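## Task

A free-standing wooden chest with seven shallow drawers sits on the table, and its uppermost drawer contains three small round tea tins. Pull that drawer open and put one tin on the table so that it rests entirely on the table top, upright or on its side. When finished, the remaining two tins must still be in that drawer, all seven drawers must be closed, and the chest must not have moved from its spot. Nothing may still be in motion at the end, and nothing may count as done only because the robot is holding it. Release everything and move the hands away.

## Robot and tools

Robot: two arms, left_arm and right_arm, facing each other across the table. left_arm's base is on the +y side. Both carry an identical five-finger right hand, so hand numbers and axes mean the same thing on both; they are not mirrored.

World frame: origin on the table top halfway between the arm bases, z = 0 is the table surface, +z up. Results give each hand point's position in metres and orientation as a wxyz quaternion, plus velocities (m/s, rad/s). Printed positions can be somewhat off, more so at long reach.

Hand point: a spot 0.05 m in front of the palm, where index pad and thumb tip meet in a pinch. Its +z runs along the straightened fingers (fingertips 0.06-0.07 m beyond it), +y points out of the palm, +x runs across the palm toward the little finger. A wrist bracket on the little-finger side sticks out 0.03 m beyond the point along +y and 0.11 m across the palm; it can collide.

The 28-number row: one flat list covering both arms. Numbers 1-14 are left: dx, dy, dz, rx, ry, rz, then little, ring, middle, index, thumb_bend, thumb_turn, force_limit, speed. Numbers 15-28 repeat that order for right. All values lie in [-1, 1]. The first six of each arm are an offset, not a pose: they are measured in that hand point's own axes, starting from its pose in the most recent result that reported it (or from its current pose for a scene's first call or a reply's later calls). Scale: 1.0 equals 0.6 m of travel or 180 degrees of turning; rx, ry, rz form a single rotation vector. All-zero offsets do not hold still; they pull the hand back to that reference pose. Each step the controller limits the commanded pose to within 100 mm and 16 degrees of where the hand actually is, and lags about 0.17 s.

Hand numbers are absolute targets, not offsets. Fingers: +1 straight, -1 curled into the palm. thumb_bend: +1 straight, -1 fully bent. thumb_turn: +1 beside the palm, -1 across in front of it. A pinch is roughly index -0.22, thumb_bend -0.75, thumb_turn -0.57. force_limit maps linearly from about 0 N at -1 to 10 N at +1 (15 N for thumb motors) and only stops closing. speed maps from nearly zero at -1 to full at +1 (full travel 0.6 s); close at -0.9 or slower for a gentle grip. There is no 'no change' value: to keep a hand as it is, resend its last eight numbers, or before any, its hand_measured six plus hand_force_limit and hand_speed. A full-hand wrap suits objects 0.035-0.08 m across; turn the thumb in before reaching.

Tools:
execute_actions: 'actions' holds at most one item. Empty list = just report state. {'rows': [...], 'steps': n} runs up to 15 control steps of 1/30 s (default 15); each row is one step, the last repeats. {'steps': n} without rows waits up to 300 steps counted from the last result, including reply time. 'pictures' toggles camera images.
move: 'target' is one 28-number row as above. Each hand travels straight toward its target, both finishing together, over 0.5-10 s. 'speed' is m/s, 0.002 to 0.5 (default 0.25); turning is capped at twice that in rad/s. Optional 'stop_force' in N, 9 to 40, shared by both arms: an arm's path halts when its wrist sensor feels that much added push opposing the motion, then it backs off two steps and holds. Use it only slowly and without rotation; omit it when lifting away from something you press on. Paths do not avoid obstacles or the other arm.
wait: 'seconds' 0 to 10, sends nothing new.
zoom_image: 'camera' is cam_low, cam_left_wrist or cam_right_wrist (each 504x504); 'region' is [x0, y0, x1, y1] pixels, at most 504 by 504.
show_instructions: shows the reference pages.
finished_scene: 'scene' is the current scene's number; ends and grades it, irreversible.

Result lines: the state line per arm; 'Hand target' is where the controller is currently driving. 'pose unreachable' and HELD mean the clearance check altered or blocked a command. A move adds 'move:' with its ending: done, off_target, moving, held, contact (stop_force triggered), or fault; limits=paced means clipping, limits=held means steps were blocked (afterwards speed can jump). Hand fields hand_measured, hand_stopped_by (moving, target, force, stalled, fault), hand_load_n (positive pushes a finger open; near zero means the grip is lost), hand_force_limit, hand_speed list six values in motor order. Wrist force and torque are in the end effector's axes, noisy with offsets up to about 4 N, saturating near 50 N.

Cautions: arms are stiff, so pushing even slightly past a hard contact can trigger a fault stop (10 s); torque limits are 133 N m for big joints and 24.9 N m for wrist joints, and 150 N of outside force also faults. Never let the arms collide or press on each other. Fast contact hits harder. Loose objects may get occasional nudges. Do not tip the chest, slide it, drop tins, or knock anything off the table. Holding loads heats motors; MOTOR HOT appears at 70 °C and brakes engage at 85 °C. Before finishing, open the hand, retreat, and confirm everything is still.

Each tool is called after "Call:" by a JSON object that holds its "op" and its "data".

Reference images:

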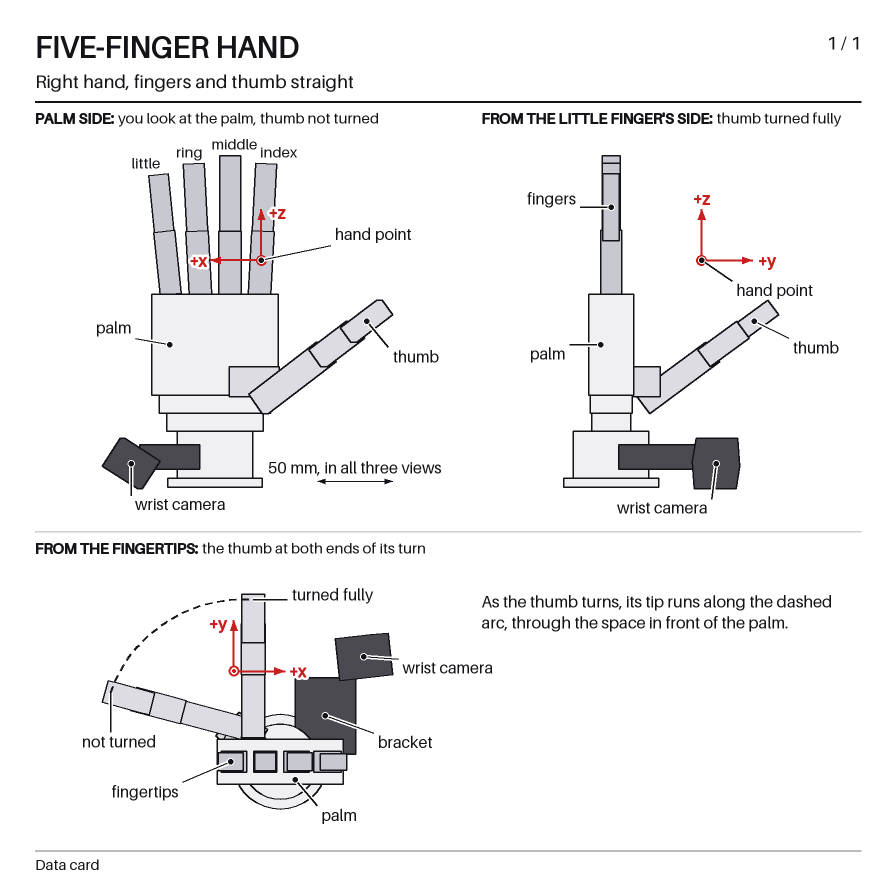

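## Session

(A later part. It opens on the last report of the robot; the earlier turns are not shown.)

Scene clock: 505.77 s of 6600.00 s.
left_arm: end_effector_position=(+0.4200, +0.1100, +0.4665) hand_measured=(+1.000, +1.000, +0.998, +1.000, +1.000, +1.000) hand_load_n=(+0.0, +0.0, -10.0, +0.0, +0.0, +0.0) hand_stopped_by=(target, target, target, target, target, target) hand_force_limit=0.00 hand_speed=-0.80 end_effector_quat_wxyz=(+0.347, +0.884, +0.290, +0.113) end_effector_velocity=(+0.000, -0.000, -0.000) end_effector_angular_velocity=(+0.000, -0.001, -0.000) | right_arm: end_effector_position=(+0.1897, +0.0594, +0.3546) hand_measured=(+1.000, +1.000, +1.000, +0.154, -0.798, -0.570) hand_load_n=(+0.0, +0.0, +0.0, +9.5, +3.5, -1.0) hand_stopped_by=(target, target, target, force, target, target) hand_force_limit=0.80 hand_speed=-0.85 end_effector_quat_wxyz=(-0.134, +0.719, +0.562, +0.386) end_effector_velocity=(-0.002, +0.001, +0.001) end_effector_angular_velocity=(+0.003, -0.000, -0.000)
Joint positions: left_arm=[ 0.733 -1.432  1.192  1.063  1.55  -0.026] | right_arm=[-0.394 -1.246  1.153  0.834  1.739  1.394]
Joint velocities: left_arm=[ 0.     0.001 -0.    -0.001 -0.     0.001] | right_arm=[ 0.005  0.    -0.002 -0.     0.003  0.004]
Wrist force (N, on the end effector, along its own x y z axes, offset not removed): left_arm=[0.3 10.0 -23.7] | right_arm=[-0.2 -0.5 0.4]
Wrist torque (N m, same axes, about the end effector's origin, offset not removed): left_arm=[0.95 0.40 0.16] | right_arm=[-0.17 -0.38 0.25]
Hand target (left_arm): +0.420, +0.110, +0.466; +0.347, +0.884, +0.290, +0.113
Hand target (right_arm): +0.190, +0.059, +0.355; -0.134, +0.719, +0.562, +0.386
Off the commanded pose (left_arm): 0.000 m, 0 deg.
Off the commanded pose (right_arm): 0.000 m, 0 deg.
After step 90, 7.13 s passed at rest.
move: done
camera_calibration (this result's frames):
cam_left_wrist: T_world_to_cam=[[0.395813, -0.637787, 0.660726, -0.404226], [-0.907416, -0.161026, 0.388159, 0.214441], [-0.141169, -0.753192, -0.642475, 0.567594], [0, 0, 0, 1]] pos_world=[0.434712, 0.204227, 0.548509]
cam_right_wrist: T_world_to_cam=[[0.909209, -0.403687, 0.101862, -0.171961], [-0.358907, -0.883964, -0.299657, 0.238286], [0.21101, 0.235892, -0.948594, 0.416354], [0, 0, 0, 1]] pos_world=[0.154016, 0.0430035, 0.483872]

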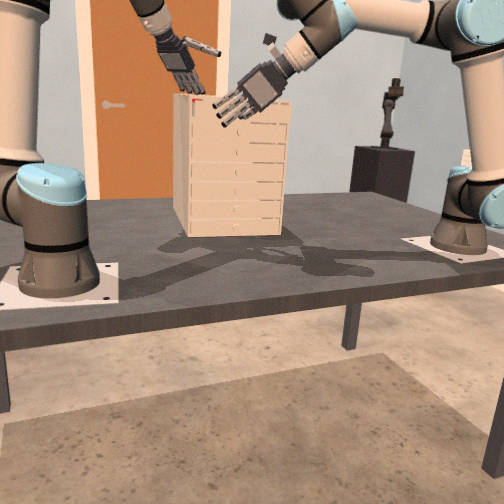

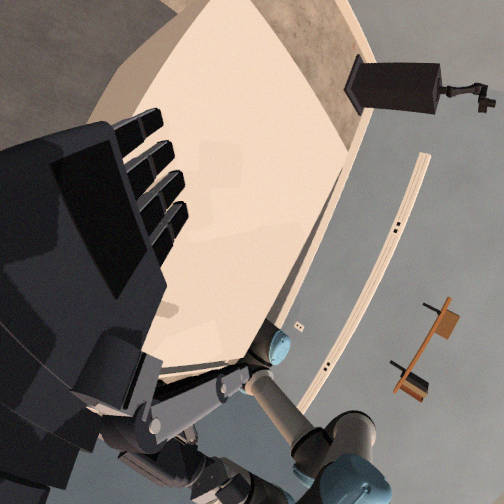

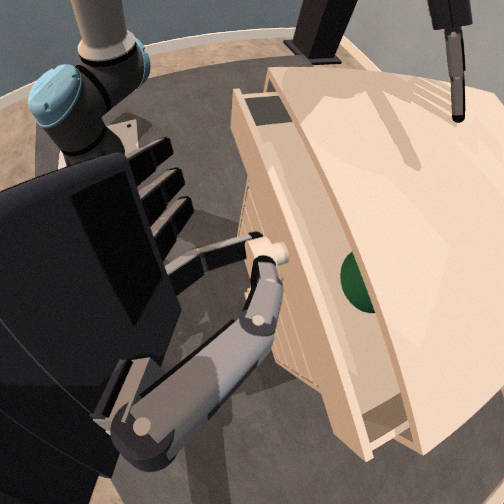

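Call:
{"op": "move", "data": {"target": [0,0,0,0,0,0, 1,1,1,1,1,1,0,-0.8,  0.0015,-0.1415,-0.0497,0,0,0, 1,1,1,-0.3,-0.8,-0.57,0.8,-0.85], "speed": 0.05, "stop_force": 20}}

Scene clock: 510.70 s of 6600.00 s.
left_arm: end_effector_position=(+0.4200, +0.1100, +0.4665) hand_measured=(+1.000, +1.000, +0.998, +1.000, +1.000, +1.000) hand_load_n=(+0.0, +0.0, -10.0, +0.0, +0.0, +0.0) hand_stopped_by=(target, target, target, target, target, target) hand_force_limit=0.00 hand_speed=-0.80 end_effector_quat_wxyz=(+0.347, +0.884, +0.290, +0.113) end_effector_velocity=(-0.000, +0.000, -0.001) end_effector_angular_velocity=(+0.000, +0.003, -0.001) | right_arm: end_effector_position=(+0.1005, +0.0696, +0.3546) hand_measured=(+1.000, +1.000, +1.000, +0.154, -0.798, -0.570) hand_load_n=(+0.0, +0.0, +0.0, +9.5, +4.0, -1.0) hand_stopped_by=(target, target, target, force, target, target) hand_force_limit=0.80 hand_speed=-0.85 end_effector_quat_wxyz=(-0.135, +0.719, +0.562, +0.386) end_effector_velocity=(-0.001, +0.000, -0.000) end_effector_angular_velocity=(-0.000, +0.001, -0.002)
Joint positions: left_arm=[ 0.733 -1.432  1.192  1.063  1.55  -0.026] | right_arm=[-0.202 -1.207  1.104  0.875  1.878  1.529]
Joint velocities: left_arm=[ 0.     0.     0.001  0.001  0.002 -0.001] | right_arm=[ 0.004  0.002 -0.003  0.002  0.004  0.005]
Wrist force (N, on the end effector, along its own x y z axes, offset not removed): left_arm=[-0.3 10.4 -24.0] | right_arm=[-1.9 1.8 -0.5]
Wrist torque (N m, same axes, about the end effector's origin, offset not removed): left_arm=[0.96 0.52 0.13] | right_arm=[0.32 -0.09 0.19]
Hand target (left_arm): +0.420, +0.110, +0.466; +0.347, +0.884, +0.290, +0.113
Hand target (right_arm): +0.100, +0.070, +0.355; -0.134, +0.719, +0.562, +0.386
Off the commanded pose (left_arm): 0.000 m, 0 deg.
Off the commanded pose (right_arm): 0.000 m, 0 deg.
move: done
camera_calibration (this result's frames):
cam_left_wrist: T_world_to_cam=[[0.395814, -0.637788, 0.660726, -0.404225], [-0.907416, -0.161027, 0.388159, 0.214442], [-0.141169, -0.753191, -0.642475, 0.567594], [0, 0, 0, 1]] pos_world=[0.434712, 0.204227, 0.548509]
cam_right_wrist: T_world_to_cam=[[0.909225, -0.40367, 0.101781, -0.0867319], [-0.35893, -0.883985, -0.299565, 0.21522], [0.210898, 0.23584, -0.948631, 0.432814], [0, 0, 0, 1]] pos_world=[0.0648278, 0.053165, 0.483881]

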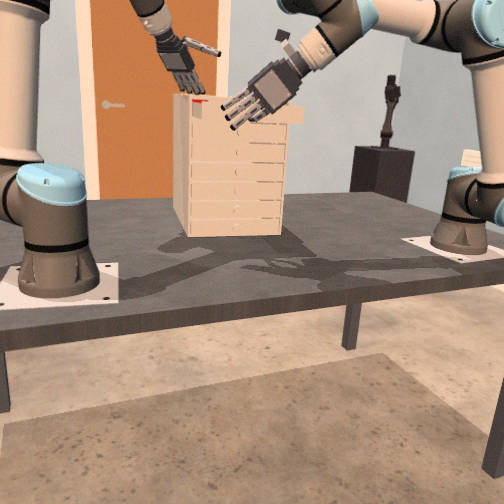

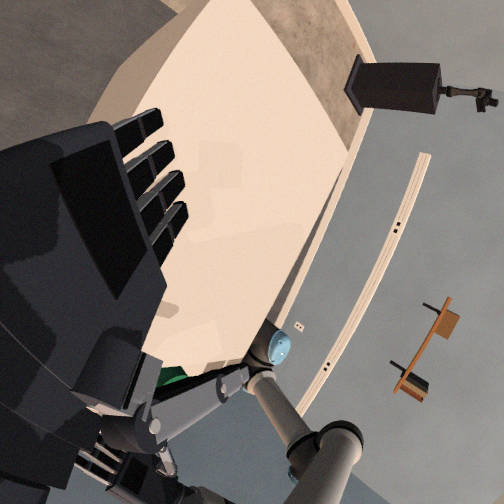

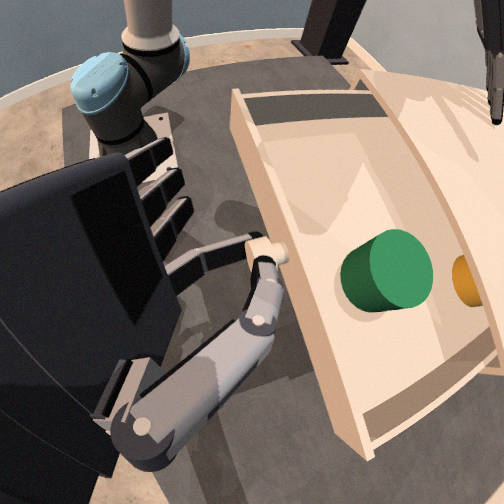

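Call:
{"op": "zoom_image", "data": {"camera": "cam_right_wrist", "region": [300, 180, 504, 400]}}

Region (300, 180, 504, 400) of cam_right_wrist's 504x504 image, scaled by 2.291, with more detail than that image has; it fills the left 467 columns of this view, and the rest is white.

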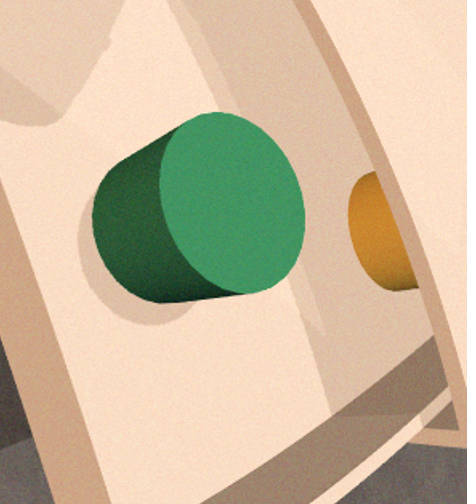

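Call:
{"op": "move", "data": {"target": [0,0,0,0,0,0, 1,1,1,1,1,1,0,-0.8,  0.0008,-0.0786,-0.0276,0,0,0, 1,1,1,-0.3,-0.8,-0.57,0.8,-0.85], "speed": 0.05, "stop_force": 20}}

Scene clock: 627.40 s of 6600.00 s.
left_arm: end_effector_position=(+0.4200, +0.1100, +0.4665) hand_measured=(+1.000, +1.000, +0.998, +1.000, +1.000, +1.000) hand_load_n=(+0.0, +0.0, -10.0, +0.0, +0.0, +0.0) hand_stopped_by=(target, target, target, target, target, target) hand_force_limit=0.00 hand_speed=-0.80 end_effector_quat_wxyz=(+0.347, +0.884, +0.290, +0.113) end_effector_velocity=(-0.000, -0.000, -0.000) end_effector_angular_velocity=(+0.001, +0.001, -0.001) | right_arm: end_effector_position=(+0.0511, +0.0752, +0.3546) hand_measured=(+1.000, +1.000, +1.000, +0.154, -0.798, -0.570) hand_load_n=(+0.0, +0.0, +0.0, +9.5, +4.0, -1.0) hand_stopped_by=(target, target, target, force, target, target) hand_force_limit=0.80 hand_speed=-0.85 end_effector_quat_wxyz=(-0.135, +0.719, +0.562, +0.386) end_effector_velocity=(-0.001, +0.000, +0.001) end_effector_angular_velocity=(+0.000, -0.000, -0.001)
Joint positions: left_arm=[ 0.733 -1.432  1.192  1.063  1.55  -0.026] | right_arm=[-0.098 -1.164  1.049  0.914  1.952  1.607]
Joint velocities: left_arm=[-0.     0.     0.     0.001  0.     0.   ] | right_arm=[ 0.003  0.003 -0.005  0.003  0.003  0.003]
Wrist force (N, on the end effector, along its own x y z axes, offset not removed): left_arm=[-0.2 10.6 -24.0] | right_arm=[-2.1 -1.2 0.9]
Wrist torque (N m, same axes, about the end effector's origin, offset not removed): left_arm=[1.04 0.54 0.07] | right_arm=[0.03 0.17 0.23]
Hand target (left_arm): +0.420, +0.110, +0.466; +0.347, +0.884, +0.290, +0.113
Hand target (right_arm): +0.051, +0.075, +0.355; -0.135, +0.719, +0.562, +0.386
Off the commanded pose (left_arm): 0.000 m, 0 deg.
Off the commanded pose (right_arm): 0.000 m, 0 deg.
After step 90, 112.33 s passed at rest.
move: done
camera_calibration (this result's frames):
cam_left_wrist: T_world_to_cam=[[0.395813, -0.637787, 0.660726, -0.404225], [-0.907416, -0.161027, 0.388159, 0.214442], [-0.141168, -0.753192, -0.642475, 0.567593], [0, 0, 0, 1]] pos_world=[0.434712, 0.204227, 0.548509]
cam_right_wrist: T_world_to_cam=[[0.909239, -0.403649, 0.101739, -0.0394979], [-0.358929, -0.883999, -0.299525, 0.202407], [0.210841, 0.235823, -0.948648, 0.441914], [0, 0, 0, 1]] pos_world=[0.0153894, 0.0587709, 0.483865]

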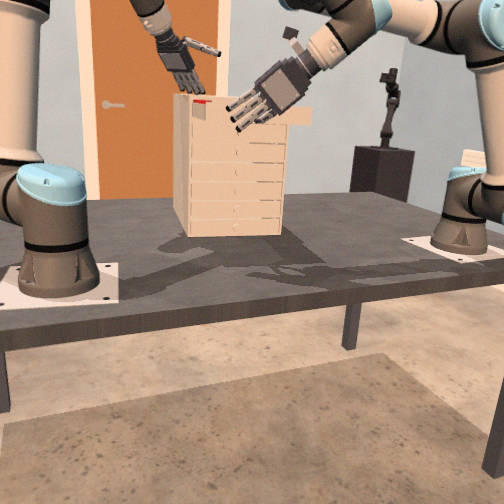

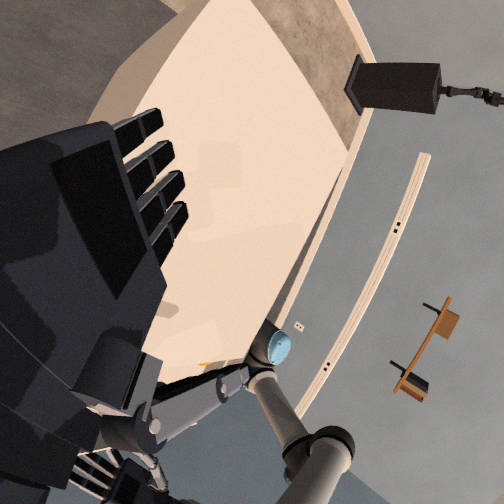

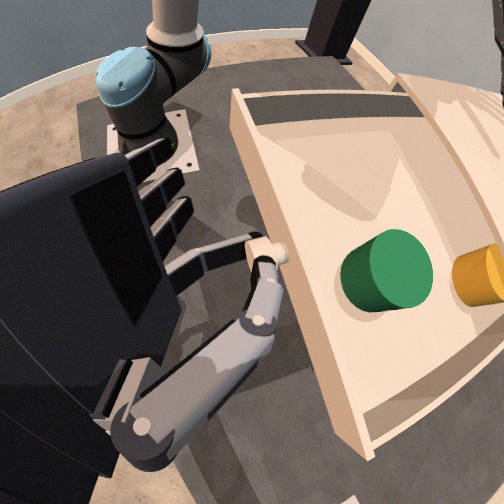

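Call:
{"op": "execute_actions", "data": {"actions": [{"rows": [[0,0,0,0,0,0, 1,1,1,1,1,1,0,-0.8,  0,0,0,0,0,0, 1,1,1,0.7,-0.8,-0.57,0.8,0]], "steps": 10}], "pictures": false}}

Scene clock: 633.53 s of 6600.00 s.
left_arm: end_effector_position=(+0.4200, +0.1100, +0.4665) hand_measured=(+1.000, +1.000, +0.998, +1.000, +1.000, +1.000) hand_load_n=(+0.0, +0.0, -10.0, +0.0, +0.0, +0.0) hand_stopped_by=(target, target, target, target, target, target) hand_force_limit=0.00 hand_speed=-0.80 end_effector_quat_wxyz=(+0.347, +0.884, +0.290, +0.113) end_effector_velocity=(+0.000, -0.001, -0.001) end_effector_angular_velocity=(+0.001, +0.002, +0.000) | right_arm: end_effector_position=(+0.0510, +0.0752, +0.3546) hand_measured=(+1.000, +1.000, +1.000, +0.536, -0.800, -0.570) hand_load_n=(+0.0, +0.0, +0.0, +0.0, +0.0, +0.0) hand_stopped_by=(target, target, target, moving, target, target) hand_force_limit=0.80 hand_speed=0.00 end_effector_quat_wxyz=(-0.134, +0.719, +0.562, +0.386) end_effector_velocity=(+0.001, +0.000, +0.001) end_effector_angular_velocity=(+0.002, -0.000, +0.000)
Joint positions: left_arm=[ 0.733 -1.432  1.192  1.063  1.55  -0.026] | right_arm=[-0.098 -1.164  1.049  0.914  1.952  1.607]
Joint velocities: left_arm=[-0.     0.002 -0.    -0.     0.    -0.001] | right_arm=[-0.002 -0.001 -0.    -0.001 -0.002 -0.002]
Wrist force (N, on the end effector, along its own x y z axes, offset not removed): left_arm=[-1.1 9.9 -23.6] | right_arm=[1.0 1.2 -2.8]
Wrist torque (N m, same axes, about the end effector's origin, offset not removed): left_arm=[0.89 0.64 0.10] | right_arm=[0.29 0.06 0.34]
Hand target (left_arm): +0.420, +0.110, +0.466; +0.347, +0.884, +0.290, +0.113
Hand target (right_arm): +0.051, +0.075, +0.355; -0.135, +0.719, +0.562, +0.386
Off the commanded pose (left_arm): 0.000 m, 0 deg.
Off the commanded pose (right_arm): 0.000 m, 0 deg.
Steps of this call (steps 1 to 90: nothing new was sent; then 2.80 s passed at rest; steps 91 to 100: all 10 steps of this action). Readings (end_effector_position | what the end effector reports):
91: left_arm (+0.4200, +0.1100, +0.4665) | right_arm (+0.0508, +0.0752, +0.3546) | left_arm hand_measured=(+1.000, +1.000, +0.998, +1.000, +1.000, +1.000) hand_load_n=(+0.0, +0.0, -10.0, +0.0, +0.0, +0.0) hand_stopped_by=(target, target, target, target, target, target) hand_force_limit=0.00 hand_speed=-0.80 | right_arm hand_measured=(+1.000, +1.000, +1.000, +0.154, -0.798, -0.570) hand_load_n=(+0.0, +0.0, +0.0, +9.5, +4.0, -1.0) hand_stopped_by=(target, target, target, moving, target, target) hand_force_limit=0.80 hand_speed=0.00
92: left_arm (+0.4200, +0.1100, +0.4665) | right_arm (+0.0508, +0.0752, +0.3546) | left_arm hand_measured=(+1.000, +1.000, +0.998, +1.000, +1.000, +1.000) hand_load_n=(+0.0, +0.0, -10.0, +0.0, +0.0, +0.0) hand_stopped_by=(target, target, target, target, target, target) hand_force_limit=0.00 hand_speed=-0.80 | right_arm hand_measured=(+1.000, +1.000, +1.000, +0.154, -0.798, -0.570) hand_load_n=(+0.0, +0.0, +0.0, +9.5, +4.0, -1.0) hand_stopped_by=(target, target, target, moving, target, target) hand_force_limit=0.80 hand_speed=0.00
94: left_arm (+0.4200, +0.1100, +0.4665) | right_arm (+0.0508, +0.0752, +0.3546) | left_arm hand_measured=(+1.000, +1.000, +0.998, +1.000, +1.000, +1.000) hand_load_n=(+0.0, +0.0, -10.0, +0.0, +0.0, +0.0) hand_stopped_by=(target, target, target, target, target, target) hand_force_limit=0.00 hand_speed=-0.80 | right_arm hand_measured=(+1.000, +1.000, +1.000, +0.204, -0.800, -0.570) hand_load_n=(+0.0, +0.0, +0.0, +0.0, +0.0, +0.0) hand_stopped_by=(target, target, target, moving, target, target) hand_force_limit=0.80 hand_speed=0.00
98: left_arm (+0.4200, +0.1100, +0.4665) | right_arm (+0.0510, +0.0752, +0.3546) | left_arm hand_measured=(+1.000, +1.000, +0.998, +1.000, +1.000, +1.000) hand_load_n=(+0.0, +0.0, -10.0, +0.0, +0.0, +0.0) hand_stopped_by=(target, target, target, target, target, target) hand_force_limit=0.00 hand_speed=-0.80 | right_arm hand_measured=(+1.000, +1.000, +1.000, +0.426, -0.800, -0.570) hand_load_n=(+0.0, +0.0, +0.0, +0.0, +0.0, +0.0) hand_stopped_by=(target, target, target, moving, target, target) hand_force_limit=0.80 hand_speed=0.00
100: the state above

Call:
{"op": "move", "data": {"target": [0,0,0,0,0,0, 1,1,1,1,1,1,0,-0.8,  0.071,-0.0312,-0.086,0,0,0, 1,1,1,0.7,-0.8,-0.57,0.8,0], "speed": 0.1}}

Scene clock: 663.90 s of 6600.00 s.
left_arm: end_effector_position=(+0.4200, +0.1100, +0.4665) hand_measured=(+1.000, +1.000, +0.998, +1.000, +1.000, +1.000) hand_load_n=(+0.0, +0.0, -10.0, +0.0, +0.0, +0.0) hand_stopped_by=(target, target, target, target, target, target) hand_force_limit=0.00 hand_speed=-0.80 end_effector_quat_wxyz=(+0.347, +0.884, +0.290, +0.113) end_effector_velocity=(-0.000, +0.000, +0.000) end_effector_angular_velocity=(-0.000, +0.000, +0.001) | right_arm: end_effector_position=(+0.0162, +0.0789, +0.4143) hand_measured=(+1.000, +1.000, +1.000, +0.700, -0.800, -0.570) hand_load_n=(+0.0, +0.0, +0.0, +0.0, +0.0, +0.0) hand_stopped_by=(target, target, target, target, target, target) hand_force_limit=0.80 hand_speed=0.00 end_effector_quat_wxyz=(-0.135, +0.719, +0.562, +0.386) end_effector_velocity=(-0.002, +0.000, +0.002) end_effector_angular_velocity=(-0.002, +0.001, +0.000)
Joint positions: left_arm=[ 0.733 -1.432  1.192  1.063  1.55  -0.026] | right_arm=[-0.027 -1.087  0.784  1.124  2.001  1.663]
Joint velocities: left_arm=[-0.    -0.     0.     0.    -0.    -0.001] | right_arm=[ 0.003  0.006 -0.016  0.013  0.001  0.004]
Wrist force (N, on the end effector, along its own x y z axes, offset not removed): left_arm=[1.2 10.5 -24.3] | right_arm=[0.8 1.7 -2.1]
Wrist torque (N m, same axes, about the end effector's origin, offset not removed): left_arm=[1.04 0.23 0.20] | right_arm=[0.41 0.19 0.30]
Hand target (left_arm): +0.420, +0.110, +0.466; +0.347, +0.884, +0.290, +0.113
Hand target (right_arm): +0.016, +0.079, +0.415; -0.134, +0.719, +0.562, +0.386
Off the commanded pose (left_arm): 0.000 m, 0 deg.
Off the commanded pose (right_arm): 0.000 m, 0 deg.
After step 90, 26.20 s passed at rest.
move: done
camera_calibration (this result's frames):
cam_left_wrist: T_world_to_cam=[[0.395813, -0.637788, 0.660726, -0.404225], [-0.907416, -0.161027, 0.388159, 0.214442], [-0.141168, -0.753192, -0.642475, 0.567593], [0, 0, 0, 1]] pos_world=[0.434712, 0.204227, 0.548509]
cam_right_wrist: T_world_to_cam=[[0.909258, -0.403582, 0.101842, -0.0123941], [-0.358802, -0.883995, -0.299691, 0.211114], [0.210978, 0.235955, -0.948585, 0.50499], [0, 0, 0, 1]] pos_world=[-0.0195239, 0.0624666, 0.543557]

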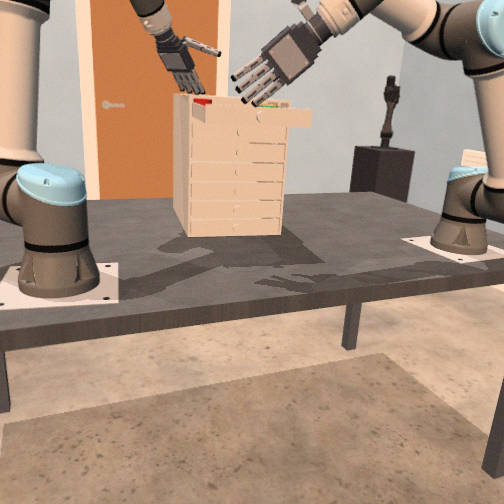

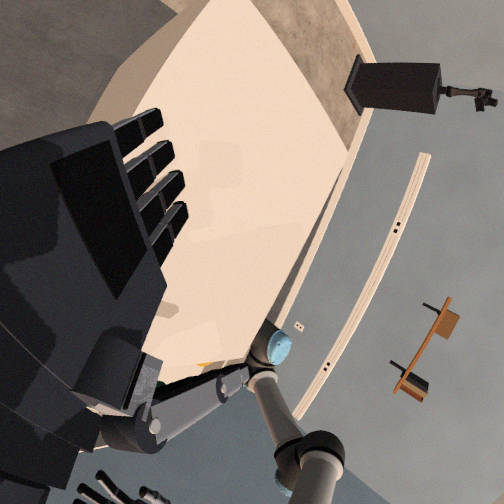

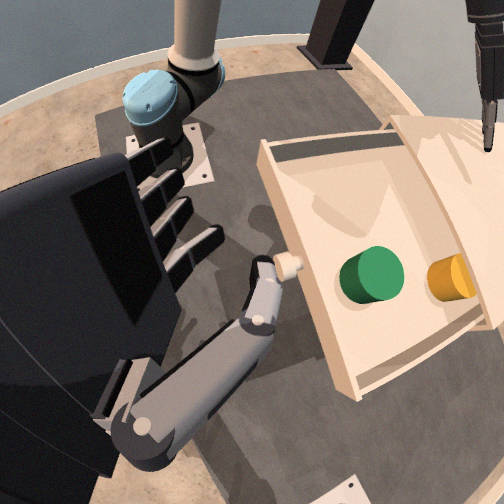

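Call:
{"op": "zoom_image", "data": {"camera": "cam_right_wrist", "region": [250, 110, 504, 410]}}

Region (250, 110, 504, 410) of cam_right_wrist's 504x504 image, scaled by 1.680, with more detail than that image has; it fills the left 427 columns of this view, and the rest is white.

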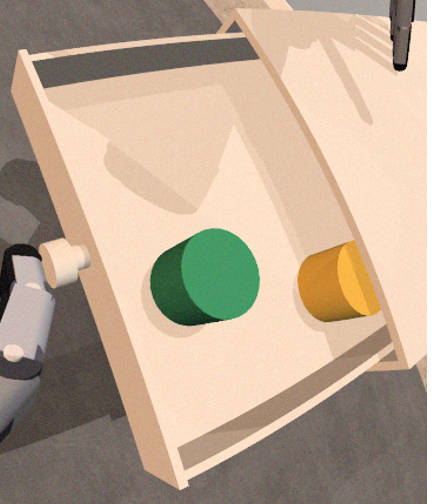

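Call:
{"op": "move", "data": {"target": [0,0,0,0,0,0, 1,1,1,1,1,1,0,-0.8,  0.0472,0.1772,-0.0253,0.093,-0.0758,0.4998, -1,-1,0.5,0.5,-0.1,-1,0.8,0], "speed": 0.15}}

Scene clock: 702.70 s of 6600.00 s.
left_arm: end_effector_position=(+0.4200, +0.1100, +0.4665) hand_measured=(+1.000, +1.000, +0.998, +1.000, +1.000, +1.000) hand_load_n=(+0.0, +0.0, -10.0, +0.0, +0.0, +0.0) hand_stopped_by=(target, target, target, target, target, target) hand_force_limit=0.00 hand_speed=-0.80 end_effector_quat_wxyz=(+0.347, +0.884, +0.290, +0.113) end_effector_velocity=(-0.000, -0.000, +0.001) end_effector_angular_velocity=(-0.002, +0.000, -0.001) | right_arm: end_effector_position=(+0.1088, +0.0537, +0.4700) hand_measured=(-1.000, -1.000, +0.500, +0.500, -0.100, -1.000) hand_load_n=(+0.0, +0.0, +0.0, +0.0, +0.0, +0.0) hand_stopped_by=(target, target, target, target, target, target) hand_force_limit=0.80 hand_speed=0.00 end_effector_quat_wxyz=(+0.399, -0.915, +0.051, -0.023) end_effector_velocity=(+0.002, -0.001, +0.001) end_effector_angular_velocity=(+0.005, +0.009, -0.009)
Joint positions: left_arm=[ 0.733 -1.432  1.192  1.063  1.55  -0.026] | right_arm=[-0.604 -1.15   0.605  1.346  1.252  2.827]
Joint velocities: left_arm=[-0.    -0.001 -0.001 -0.001  0.002 -0.   ] | right_arm=[-0.007 -0.004  0.007 -0.004 -0.006  0.009]
Wrist force (N, on the end effector, along its own x y z axes, offset not removed): left_arm=[-0.5 10.6 -23.9] | right_arm=[0.6 0.6 -3.9]
Wrist torque (N m, same axes, about the end effector's origin, offset not removed): left_arm=[1.04 0.52 0.14] | right_arm=[0.29 0.02 0.40]
Hand target (left_arm): +0.420, +0.110, +0.466; +0.347, +0.884, +0.290, +0.113
Hand target (right_arm): +0.109, +0.054, +0.470; -0.399, +0.915, -0.051, +0.023
Off the commanded pose (left_arm): 0.000 m, 0 deg.
Off the commanded pose (right_arm): 0.000 m, 0 deg.
After step 90, 30.00 s passed at rest.
move: done
camera_calibration (this result's frames):
cam_left_wrist: T_world_to_cam=[[0.395813, -0.637787, 0.660726, -0.404225], [-0.907416, -0.161026, 0.388159, 0.214441], [-0.141169, -0.753192, -0.642475, 0.567593], [0, 0, 0, 1]] pos_world=[0.434712, 0.204227, 0.548509]
cam_right_wrist: T_world_to_cam=[[-0.218121, -0.61839, -0.754994, 0.424482], [-0.887224, -0.1966, 0.417351, -0.0776135], [-0.406518, 0.760882, -0.505768, 0.375097], [0, 0, 0, 1]] pos_world=[0.176212, -0.0381673, 0.542586]

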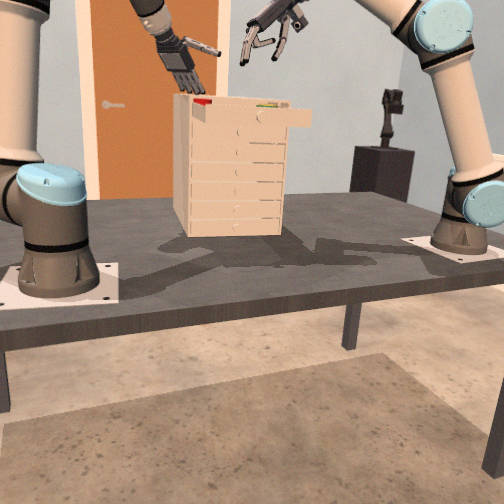

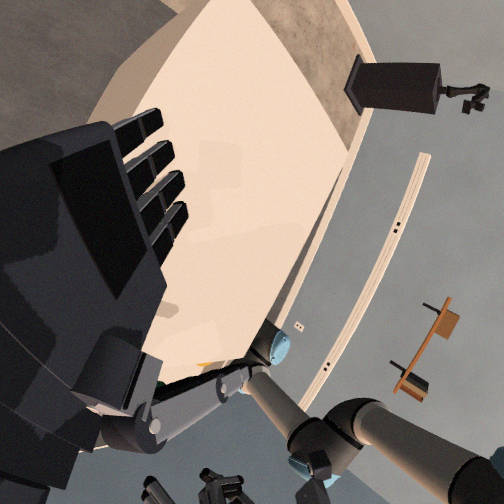

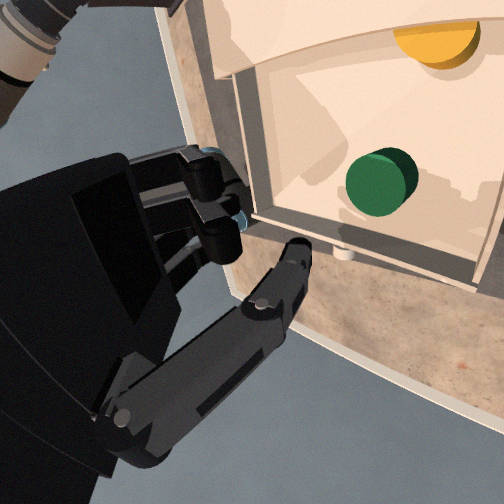

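Call:
{"op": "zoom_image", "data": {"camera": "cam_low", "region": [210, 0, 340, 130]}}

Call:
{"op": "zoom_image", "data": {"camera": "cam_right_wrist", "region": [240, 0, 504, 320]}}

Region (210, 0, 340, 130) of cam_low's 504x504 image, scaled by 3.877, with more detail than that image has.

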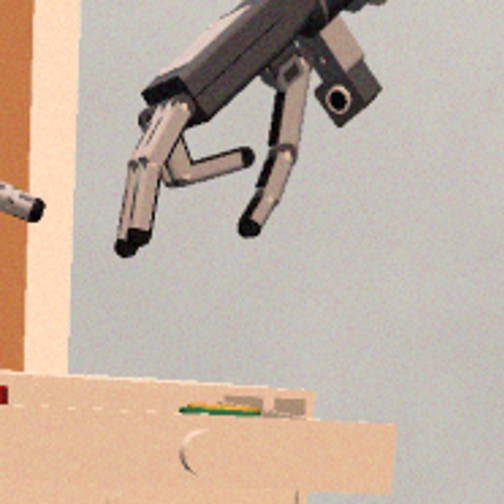

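Region (240, 0, 504, 320) of cam_right_wrist's 504x504 image, scaled by 1.575, with more detail than that image has; it fills the left 416 columns of this view, and the rest is white.

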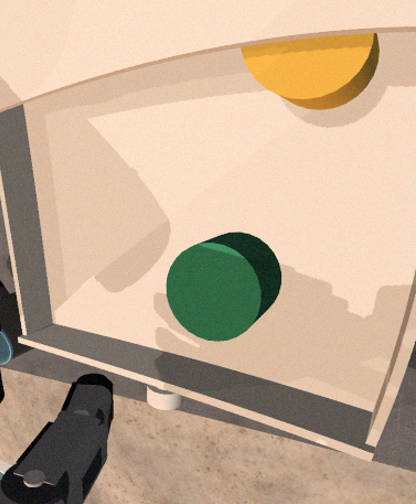

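Call:
{"op": "move", "data": {"target": [0,0,0,0,0,0, 1,1,1,1,1,1,0,-0.8,  0.0152,0.1005,0.014,0.0444,0,0, -1,-1,0.58,0.58,0.1,-1,0.8,0], "speed": 0.1}}

Call:
{"op": "zoom_image", "data": {"camera": "cam_low", "region": [210, 20, 340, 150]}}

Scene clock: 777.77 s of 6600.00 s.
left_arm: end_effector_position=(+0.4200, +0.1100, +0.4665) hand_measured=(+1.000, +1.000, +0.998, +1.000, +1.000, +1.000) hand_load_n=(+0.0, +0.0, -10.0, +0.0, +0.0, +0.0) hand_stopped_by=(target, target, target, target, target, target) hand_force_limit=0.00 hand_speed=-0.80 end_effector_quat_wxyz=(+0.347, +0.884, +0.290, +0.113) end_effector_velocity=(-0.000, +0.001, +0.000) end_effector_angular_velocity=(+0.001, +0.000, +0.000) | right_arm: end_effector_position=(+0.1141, +0.0182, +0.4204) hand_measured=(-1.000, -1.000, +0.580, +0.580, +0.100, -1.000) hand_load_n=(+0.0, +0.0, +0.0, +0.0, +0.0, +0.0) hand_stopped_by=(target, target, target, target, target, target) hand_force_limit=0.80 hand_speed=0.00 end_effector_quat_wxyz=(+0.461, -0.886, +0.049, -0.027) end_effector_velocity=(+0.001, -0.002, -0.002) end_effector_angular_velocity=(+0.009, +0.000, -0.002)
Joint positions: left_arm=[ 0.733 -1.432  1.192  1.063  1.55  -0.026] | right_arm=[-0.697 -1.431  1.154  0.961  1.139  2.811]
Joint velocities: left_arm=[ 0.    -0.001 -0.     0.003 -0.    -0.   ] | right_arm=[-0.007 -0.011  0.02  -0.016 -0.008  0.001]
Wrist force (N, on the end effector, along its own x y z axes, offset not removed): left_arm=[0.6 9.9 -24.9] | right_arm=[1.2 -0.3 -2.3]
Wrist torque (N m, same axes, about the end effector's origin, offset not removed): left_arm=[1.01 0.52 0.23] | right_arm=[0.12 -0.14 0.25]
Hand target (left_arm): +0.420, +0.110, +0.466; +0.347, +0.884, +0.290, +0.113
Hand target (right_arm): +0.114, +0.018, +0.420; -0.461, +0.885, -0.049, +0.027
Off the commanded pose (left_arm): 0.000 m, 0 deg.
Off the commanded pose (right_arm): 0.000 m, 0 deg.
After step 90, 70.90 s passed at rest.
move: done
camera_calibration (this result's frames):
cam_left_wrist: T_world_to_cam=[[0.395813, -0.637787, 0.660726, -0.404226], [-0.907416, -0.161026, 0.388159, 0.214441], [-0.141168, -0.753192, -0.642475, 0.567593], [0, 0, 0, 1]] pos_world=[0.434712, 0.204227, 0.548509]
cam_right_wrist: T_world_to_cam=[[-0.205448, -0.508842, -0.835985, 0.396848], [-0.89338, -0.251253, 0.372485, -0.0387114], [-0.39958, 0.823378, -0.402969, 0.334036], [0, 0, 0, 1]] pos_world=[0.180422, -0.0828314, 0.480785]

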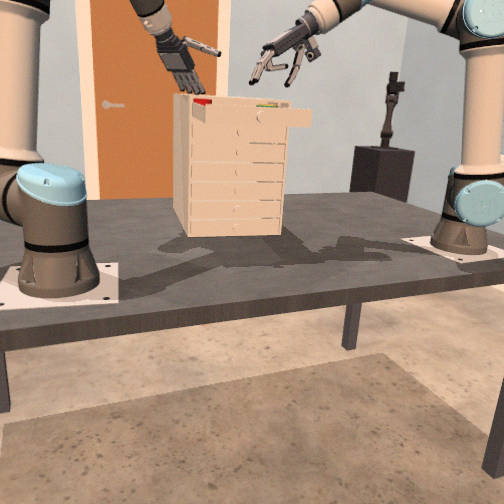

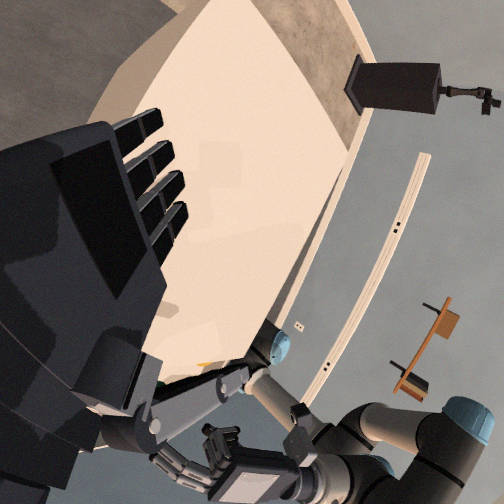

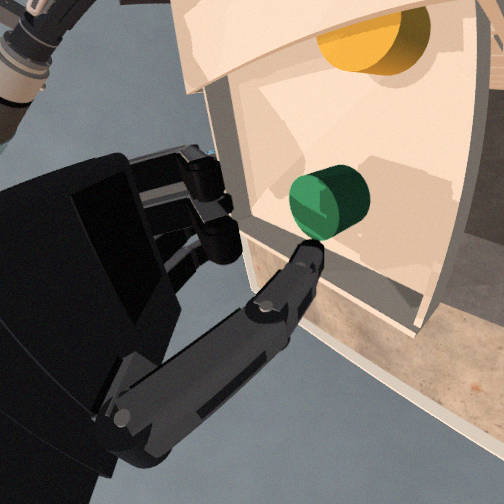

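Region (210, 20, 340, 150) of cam_low's 504x504 image, scaled by 3.877, with more detail than that image has.

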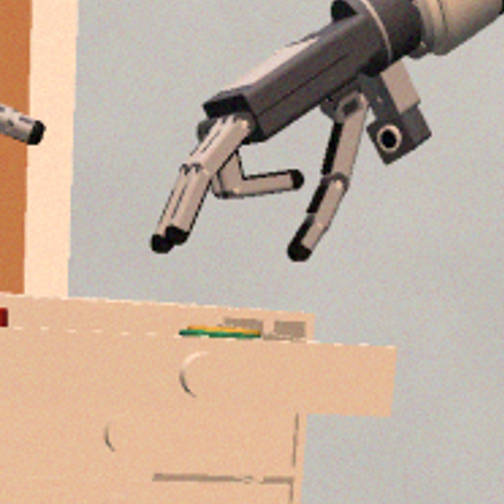

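Call:
{"op": "move", "data": {"target": [0,0,0,0,0,0, 1,1,1,1,1,1,0,-0.8,  0,0,0,0,0,0, -1,-1,0.42,0.42,0.6,-1,0.8,0], "speed": 0.1}}

Call:
{"op": "zoom_image", "data": {"camera": "cam_low", "region": [210, 20, 340, 150]}}

Scene clock: 799.30 s of 6600.00 s.
left_arm: end_effector_position=(+0.4200, +0.1100, +0.4665) hand_measured=(+1.000, +1.000, +0.998, +1.000, +1.000, +1.000) hand_load_n=(+0.0, +0.0, -10.0, +0.0, +0.0, +0.0) hand_stopped_by=(target, target, target, target, target, target) hand_force_limit=0.00 hand_speed=-0.80 end_effector_quat_wxyz=(+0.347, +0.884, +0.290, +0.113) end_effector_velocity=(+0.000, -0.000, -0.000) end_effector_angular_velocity=(-0.000, -0.001, +0.000) | right_arm: end_effector_position=(+0.1141, +0.0182, +0.4204) hand_measured=(-1.000, -1.000, +0.420, +0.420, +0.600, -1.000) hand_load_n=(+0.0, +0.0, +0.0, +0.0, +0.0, +0.0) hand_stopped_by=(target, target, target, target, target, target) hand_force_limit=0.80 hand_speed=0.00 end_effector_quat_wxyz=(+0.461, -0.886, +0.049, -0.027) end_effector_velocity=(-0.001, +0.000, +0.000) end_effector_angular_velocity=(-0.000, -0.001, +0.001)
Joint positions: left_arm=[ 0.733 -1.432  1.192  1.063  1.55  -0.026] | right_arm=[-0.697 -1.431  1.154  0.961  1.139  2.811]
Joint velocities: left_arm=[-0.    -0.     0.    -0.001 -0.001 -0.   ] | right_arm=[ 0.002 -0.    -0.     0.     0.001 -0.   ]
Wrist force (N, on the end effector, along its own x y z axes, offset not removed): left_arm=[0.0 9.4 -22.9] | right_arm=[0.5 -0.7 -1.3]
Wrist torque (N m, same axes, about the end effector's origin, offset not removed): left_arm=[0.76 0.40 0.09] | right_arm=[-0.03 -0.10 0.22]
Hand target (left_arm): +0.420, +0.110, +0.466; +0.347, +0.884, +0.290, +0.113
Hand target (right_arm): +0.114, +0.018, +0.420; -0.461, +0.886, -0.049, +0.027
Off the commanded pose (left_arm): 0.000 m, 0 deg.
Off the commanded pose (right_arm): 0.000 m, 0 deg.
After step 90, 17.77 s passed at rest.
move: done
camera_calibration (this result's frames):
cam_left_wrist: T_world_to_cam=[[0.395813, -0.637787, 0.660726, -0.404225], [-0.907416, -0.161026, 0.388159, 0.214441], [-0.141168, -0.753192, -0.642475, 0.567593], [0, 0, 0, 1]] pos_world=[0.434712, 0.204227, 0.548509]
cam_right_wrist: T_world_to_cam=[[-0.205464, -0.508828, -0.835989, 0.396846], [-0.893381, -0.251241, 0.372489, -0.0387061], [-0.399568, 0.82339, -0.402957, 0.334035], [0, 0, 0, 1]] pos_world=[0.180428, -0.0828391, 0.480779]

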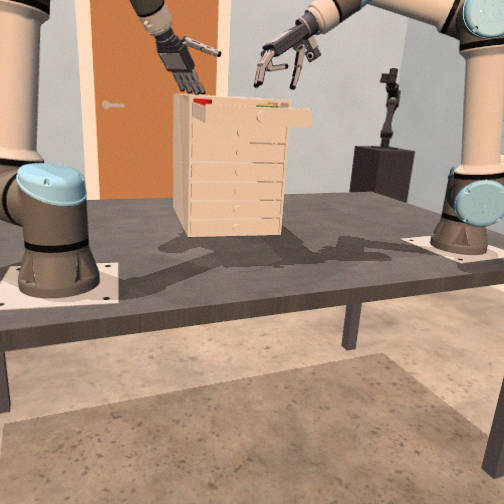

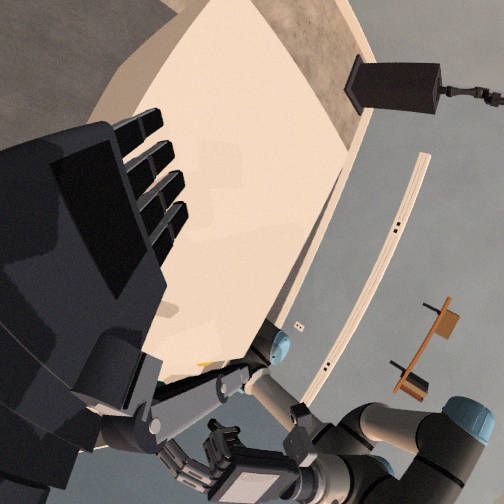

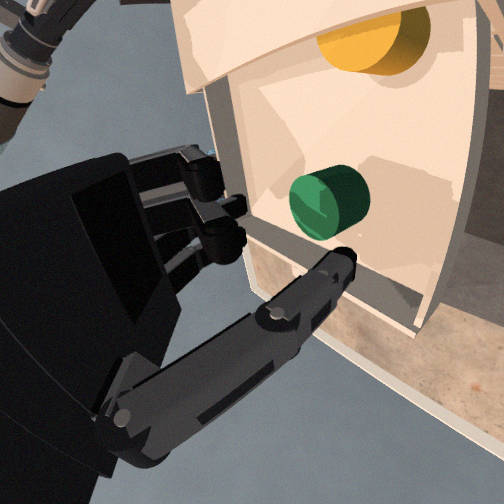

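Region (210, 20, 340, 150) of cam_low's 504x504 image, scaled by 3.877, with more detail than that image has.

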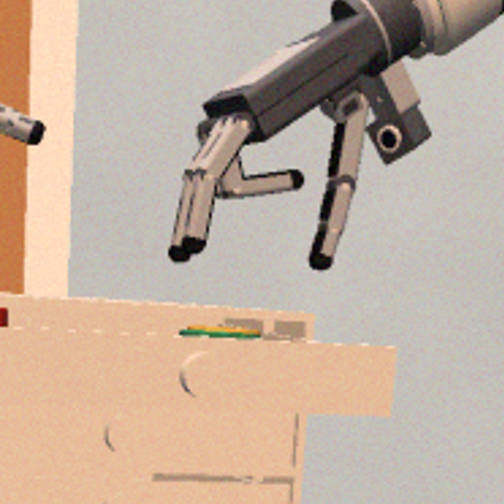

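Call:
{"op": "move", "data": {"target": [0,0,0,0,0,0, 1,1,1,1,1,1,0,-0.8,  0.0065,0.032,0.056,0,0,0, -1,-1,0.42,0.42,0.6,-1,0.8,0], "speed": 0.06}}

Call:
{"op": "zoom_image", "data": {"camera": "cam_low", "region": [210, 20, 340, 150]}}

Call:
{"op": "zoom_image", "data": {"camera": "cam_right_wrist", "region": [170, 80, 420, 330]}}

Scene clock: 828.50 s of 6600.00 s.
left_arm: end_effector_position=(+0.4200, +0.1100, +0.4665) hand_measured=(+1.000, +1.000, +0.998, +1.000, +1.000, +1.000) hand_load_n=(+0.0, +0.0, -10.0, +0.0, +0.0, +0.0) hand_stopped_by=(target, target, target, target, target, target) hand_force_limit=0.00 hand_speed=-0.80 end_effector_quat_wxyz=(+0.347, +0.884, +0.290, +0.113) end_effector_velocity=(-0.000, +0.000, +0.000) end_effector_angular_velocity=(+0.000, +0.001, +0.000) | right_arm: end_effector_position=(+0.1198, +0.0341, +0.3856) hand_measured=(-1.000, -1.000, +0.420, +0.420, +0.600, -1.000) hand_load_n=(+0.0, +0.0, +0.0, +0.0, +0.0, +0.0) hand_stopped_by=(target, target, target, target, target, target) hand_force_limit=0.80 hand_speed=0.00 end_effector_quat_wxyz=(+0.461, -0.886, +0.049, -0.027) end_effector_velocity=(+0.001, +0.001, -0.002) end_effector_angular_velocity=(+0.000, -0.000, -0.001)
Joint positions: left_arm=[ 0.733 -1.432  1.192  1.063  1.55  -0.026] | right_arm=[-0.684 -1.408  1.218  0.87   1.149  2.819]
Joint velocities: left_arm=[-0.    -0.001 -0.     0.001  0.    -0.001] | right_arm=[-0.001  0.001  0.003 -0.004  0.    -0.   ]
Wrist force (N, on the end effector, along its own x y z axes, offset not removed): left_arm=[0.8 8.7 -23.7] | right_arm=[0.2 1.1 0.3]
Wrist torque (N m, same axes, about the end effector's origin, offset not removed): left_arm=[0.76 0.43 0.15] | right_arm=[-0.02 0.05 0.30]
Hand target (left_arm): +0.420, +0.110, +0.466; +0.347, +0.884, +0.290, +0.113
Hand target (right_arm): +0.120, +0.034, +0.385; -0.461, +0.886, -0.049, +0.027
Off the commanded pose (left_arm): 0.000 m, 0 deg.
Off the commanded pose (right_arm): 0.000 m, 0 deg.
After step 90, 25.13 s passed at rest.
move: done
camera_calibration (this result's frames):
cam_left_wrist: T_world_to_cam=[[0.395813, -0.637787, 0.660726, -0.404225], [-0.907416, -0.161027, 0.388159, 0.214442], [-0.141168, -0.753192, -0.642475, 0.567593], [0, 0, 0, 1]] pos_world=[0.434712, 0.204227, 0.548509]
cam_right_wrist: T_world_to_cam=[[-0.205463, -0.508849, -0.835977, 0.37701], [-0.893376, -0.251244, 0.3725, -0.0165874], [-0.39958, 0.823377, -0.402972, 0.309231], [0, 0, 0, 1]] pos_world=[0.186206, -0.0669402, 0.445962]

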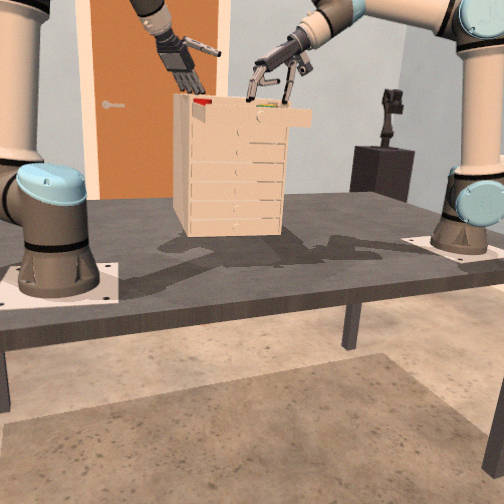

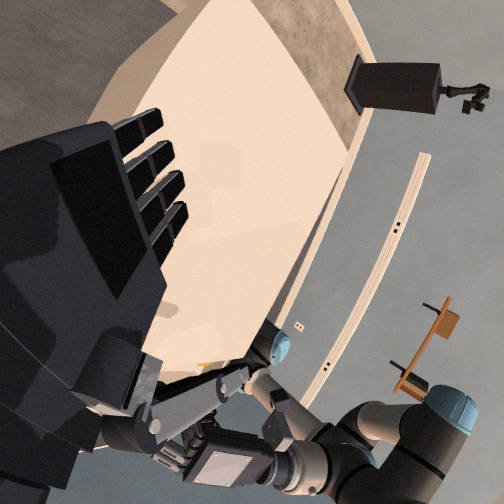

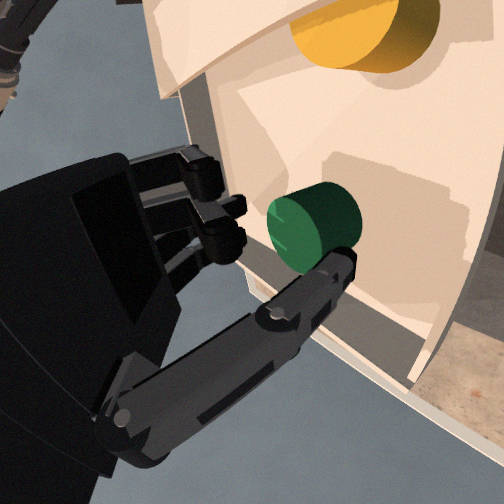

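Region (210, 20, 340, 150) of cam_low's 504x504 image, scaled by 3.877, with more detail than that image has.

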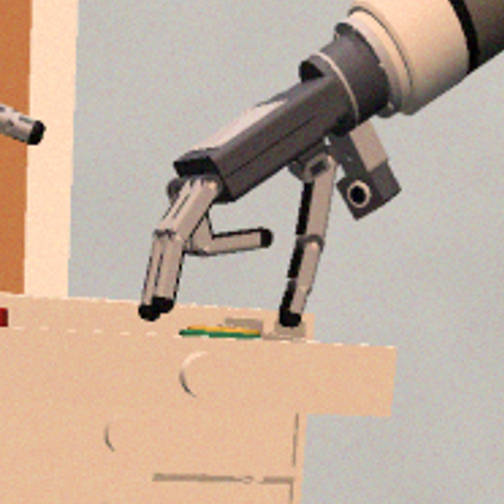

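Region (170, 80, 420, 330) of cam_right_wrist's 504x504 image, scaled by 2.016, with more detail than that image has.

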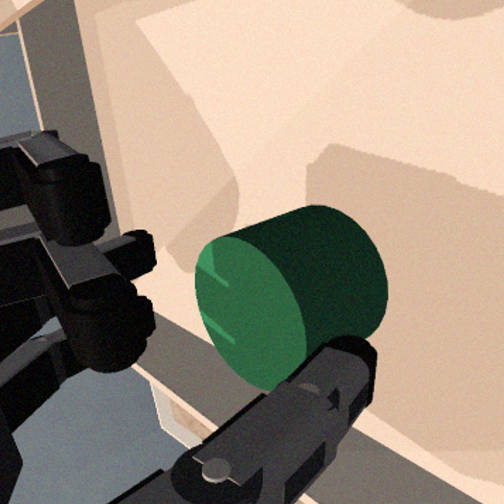

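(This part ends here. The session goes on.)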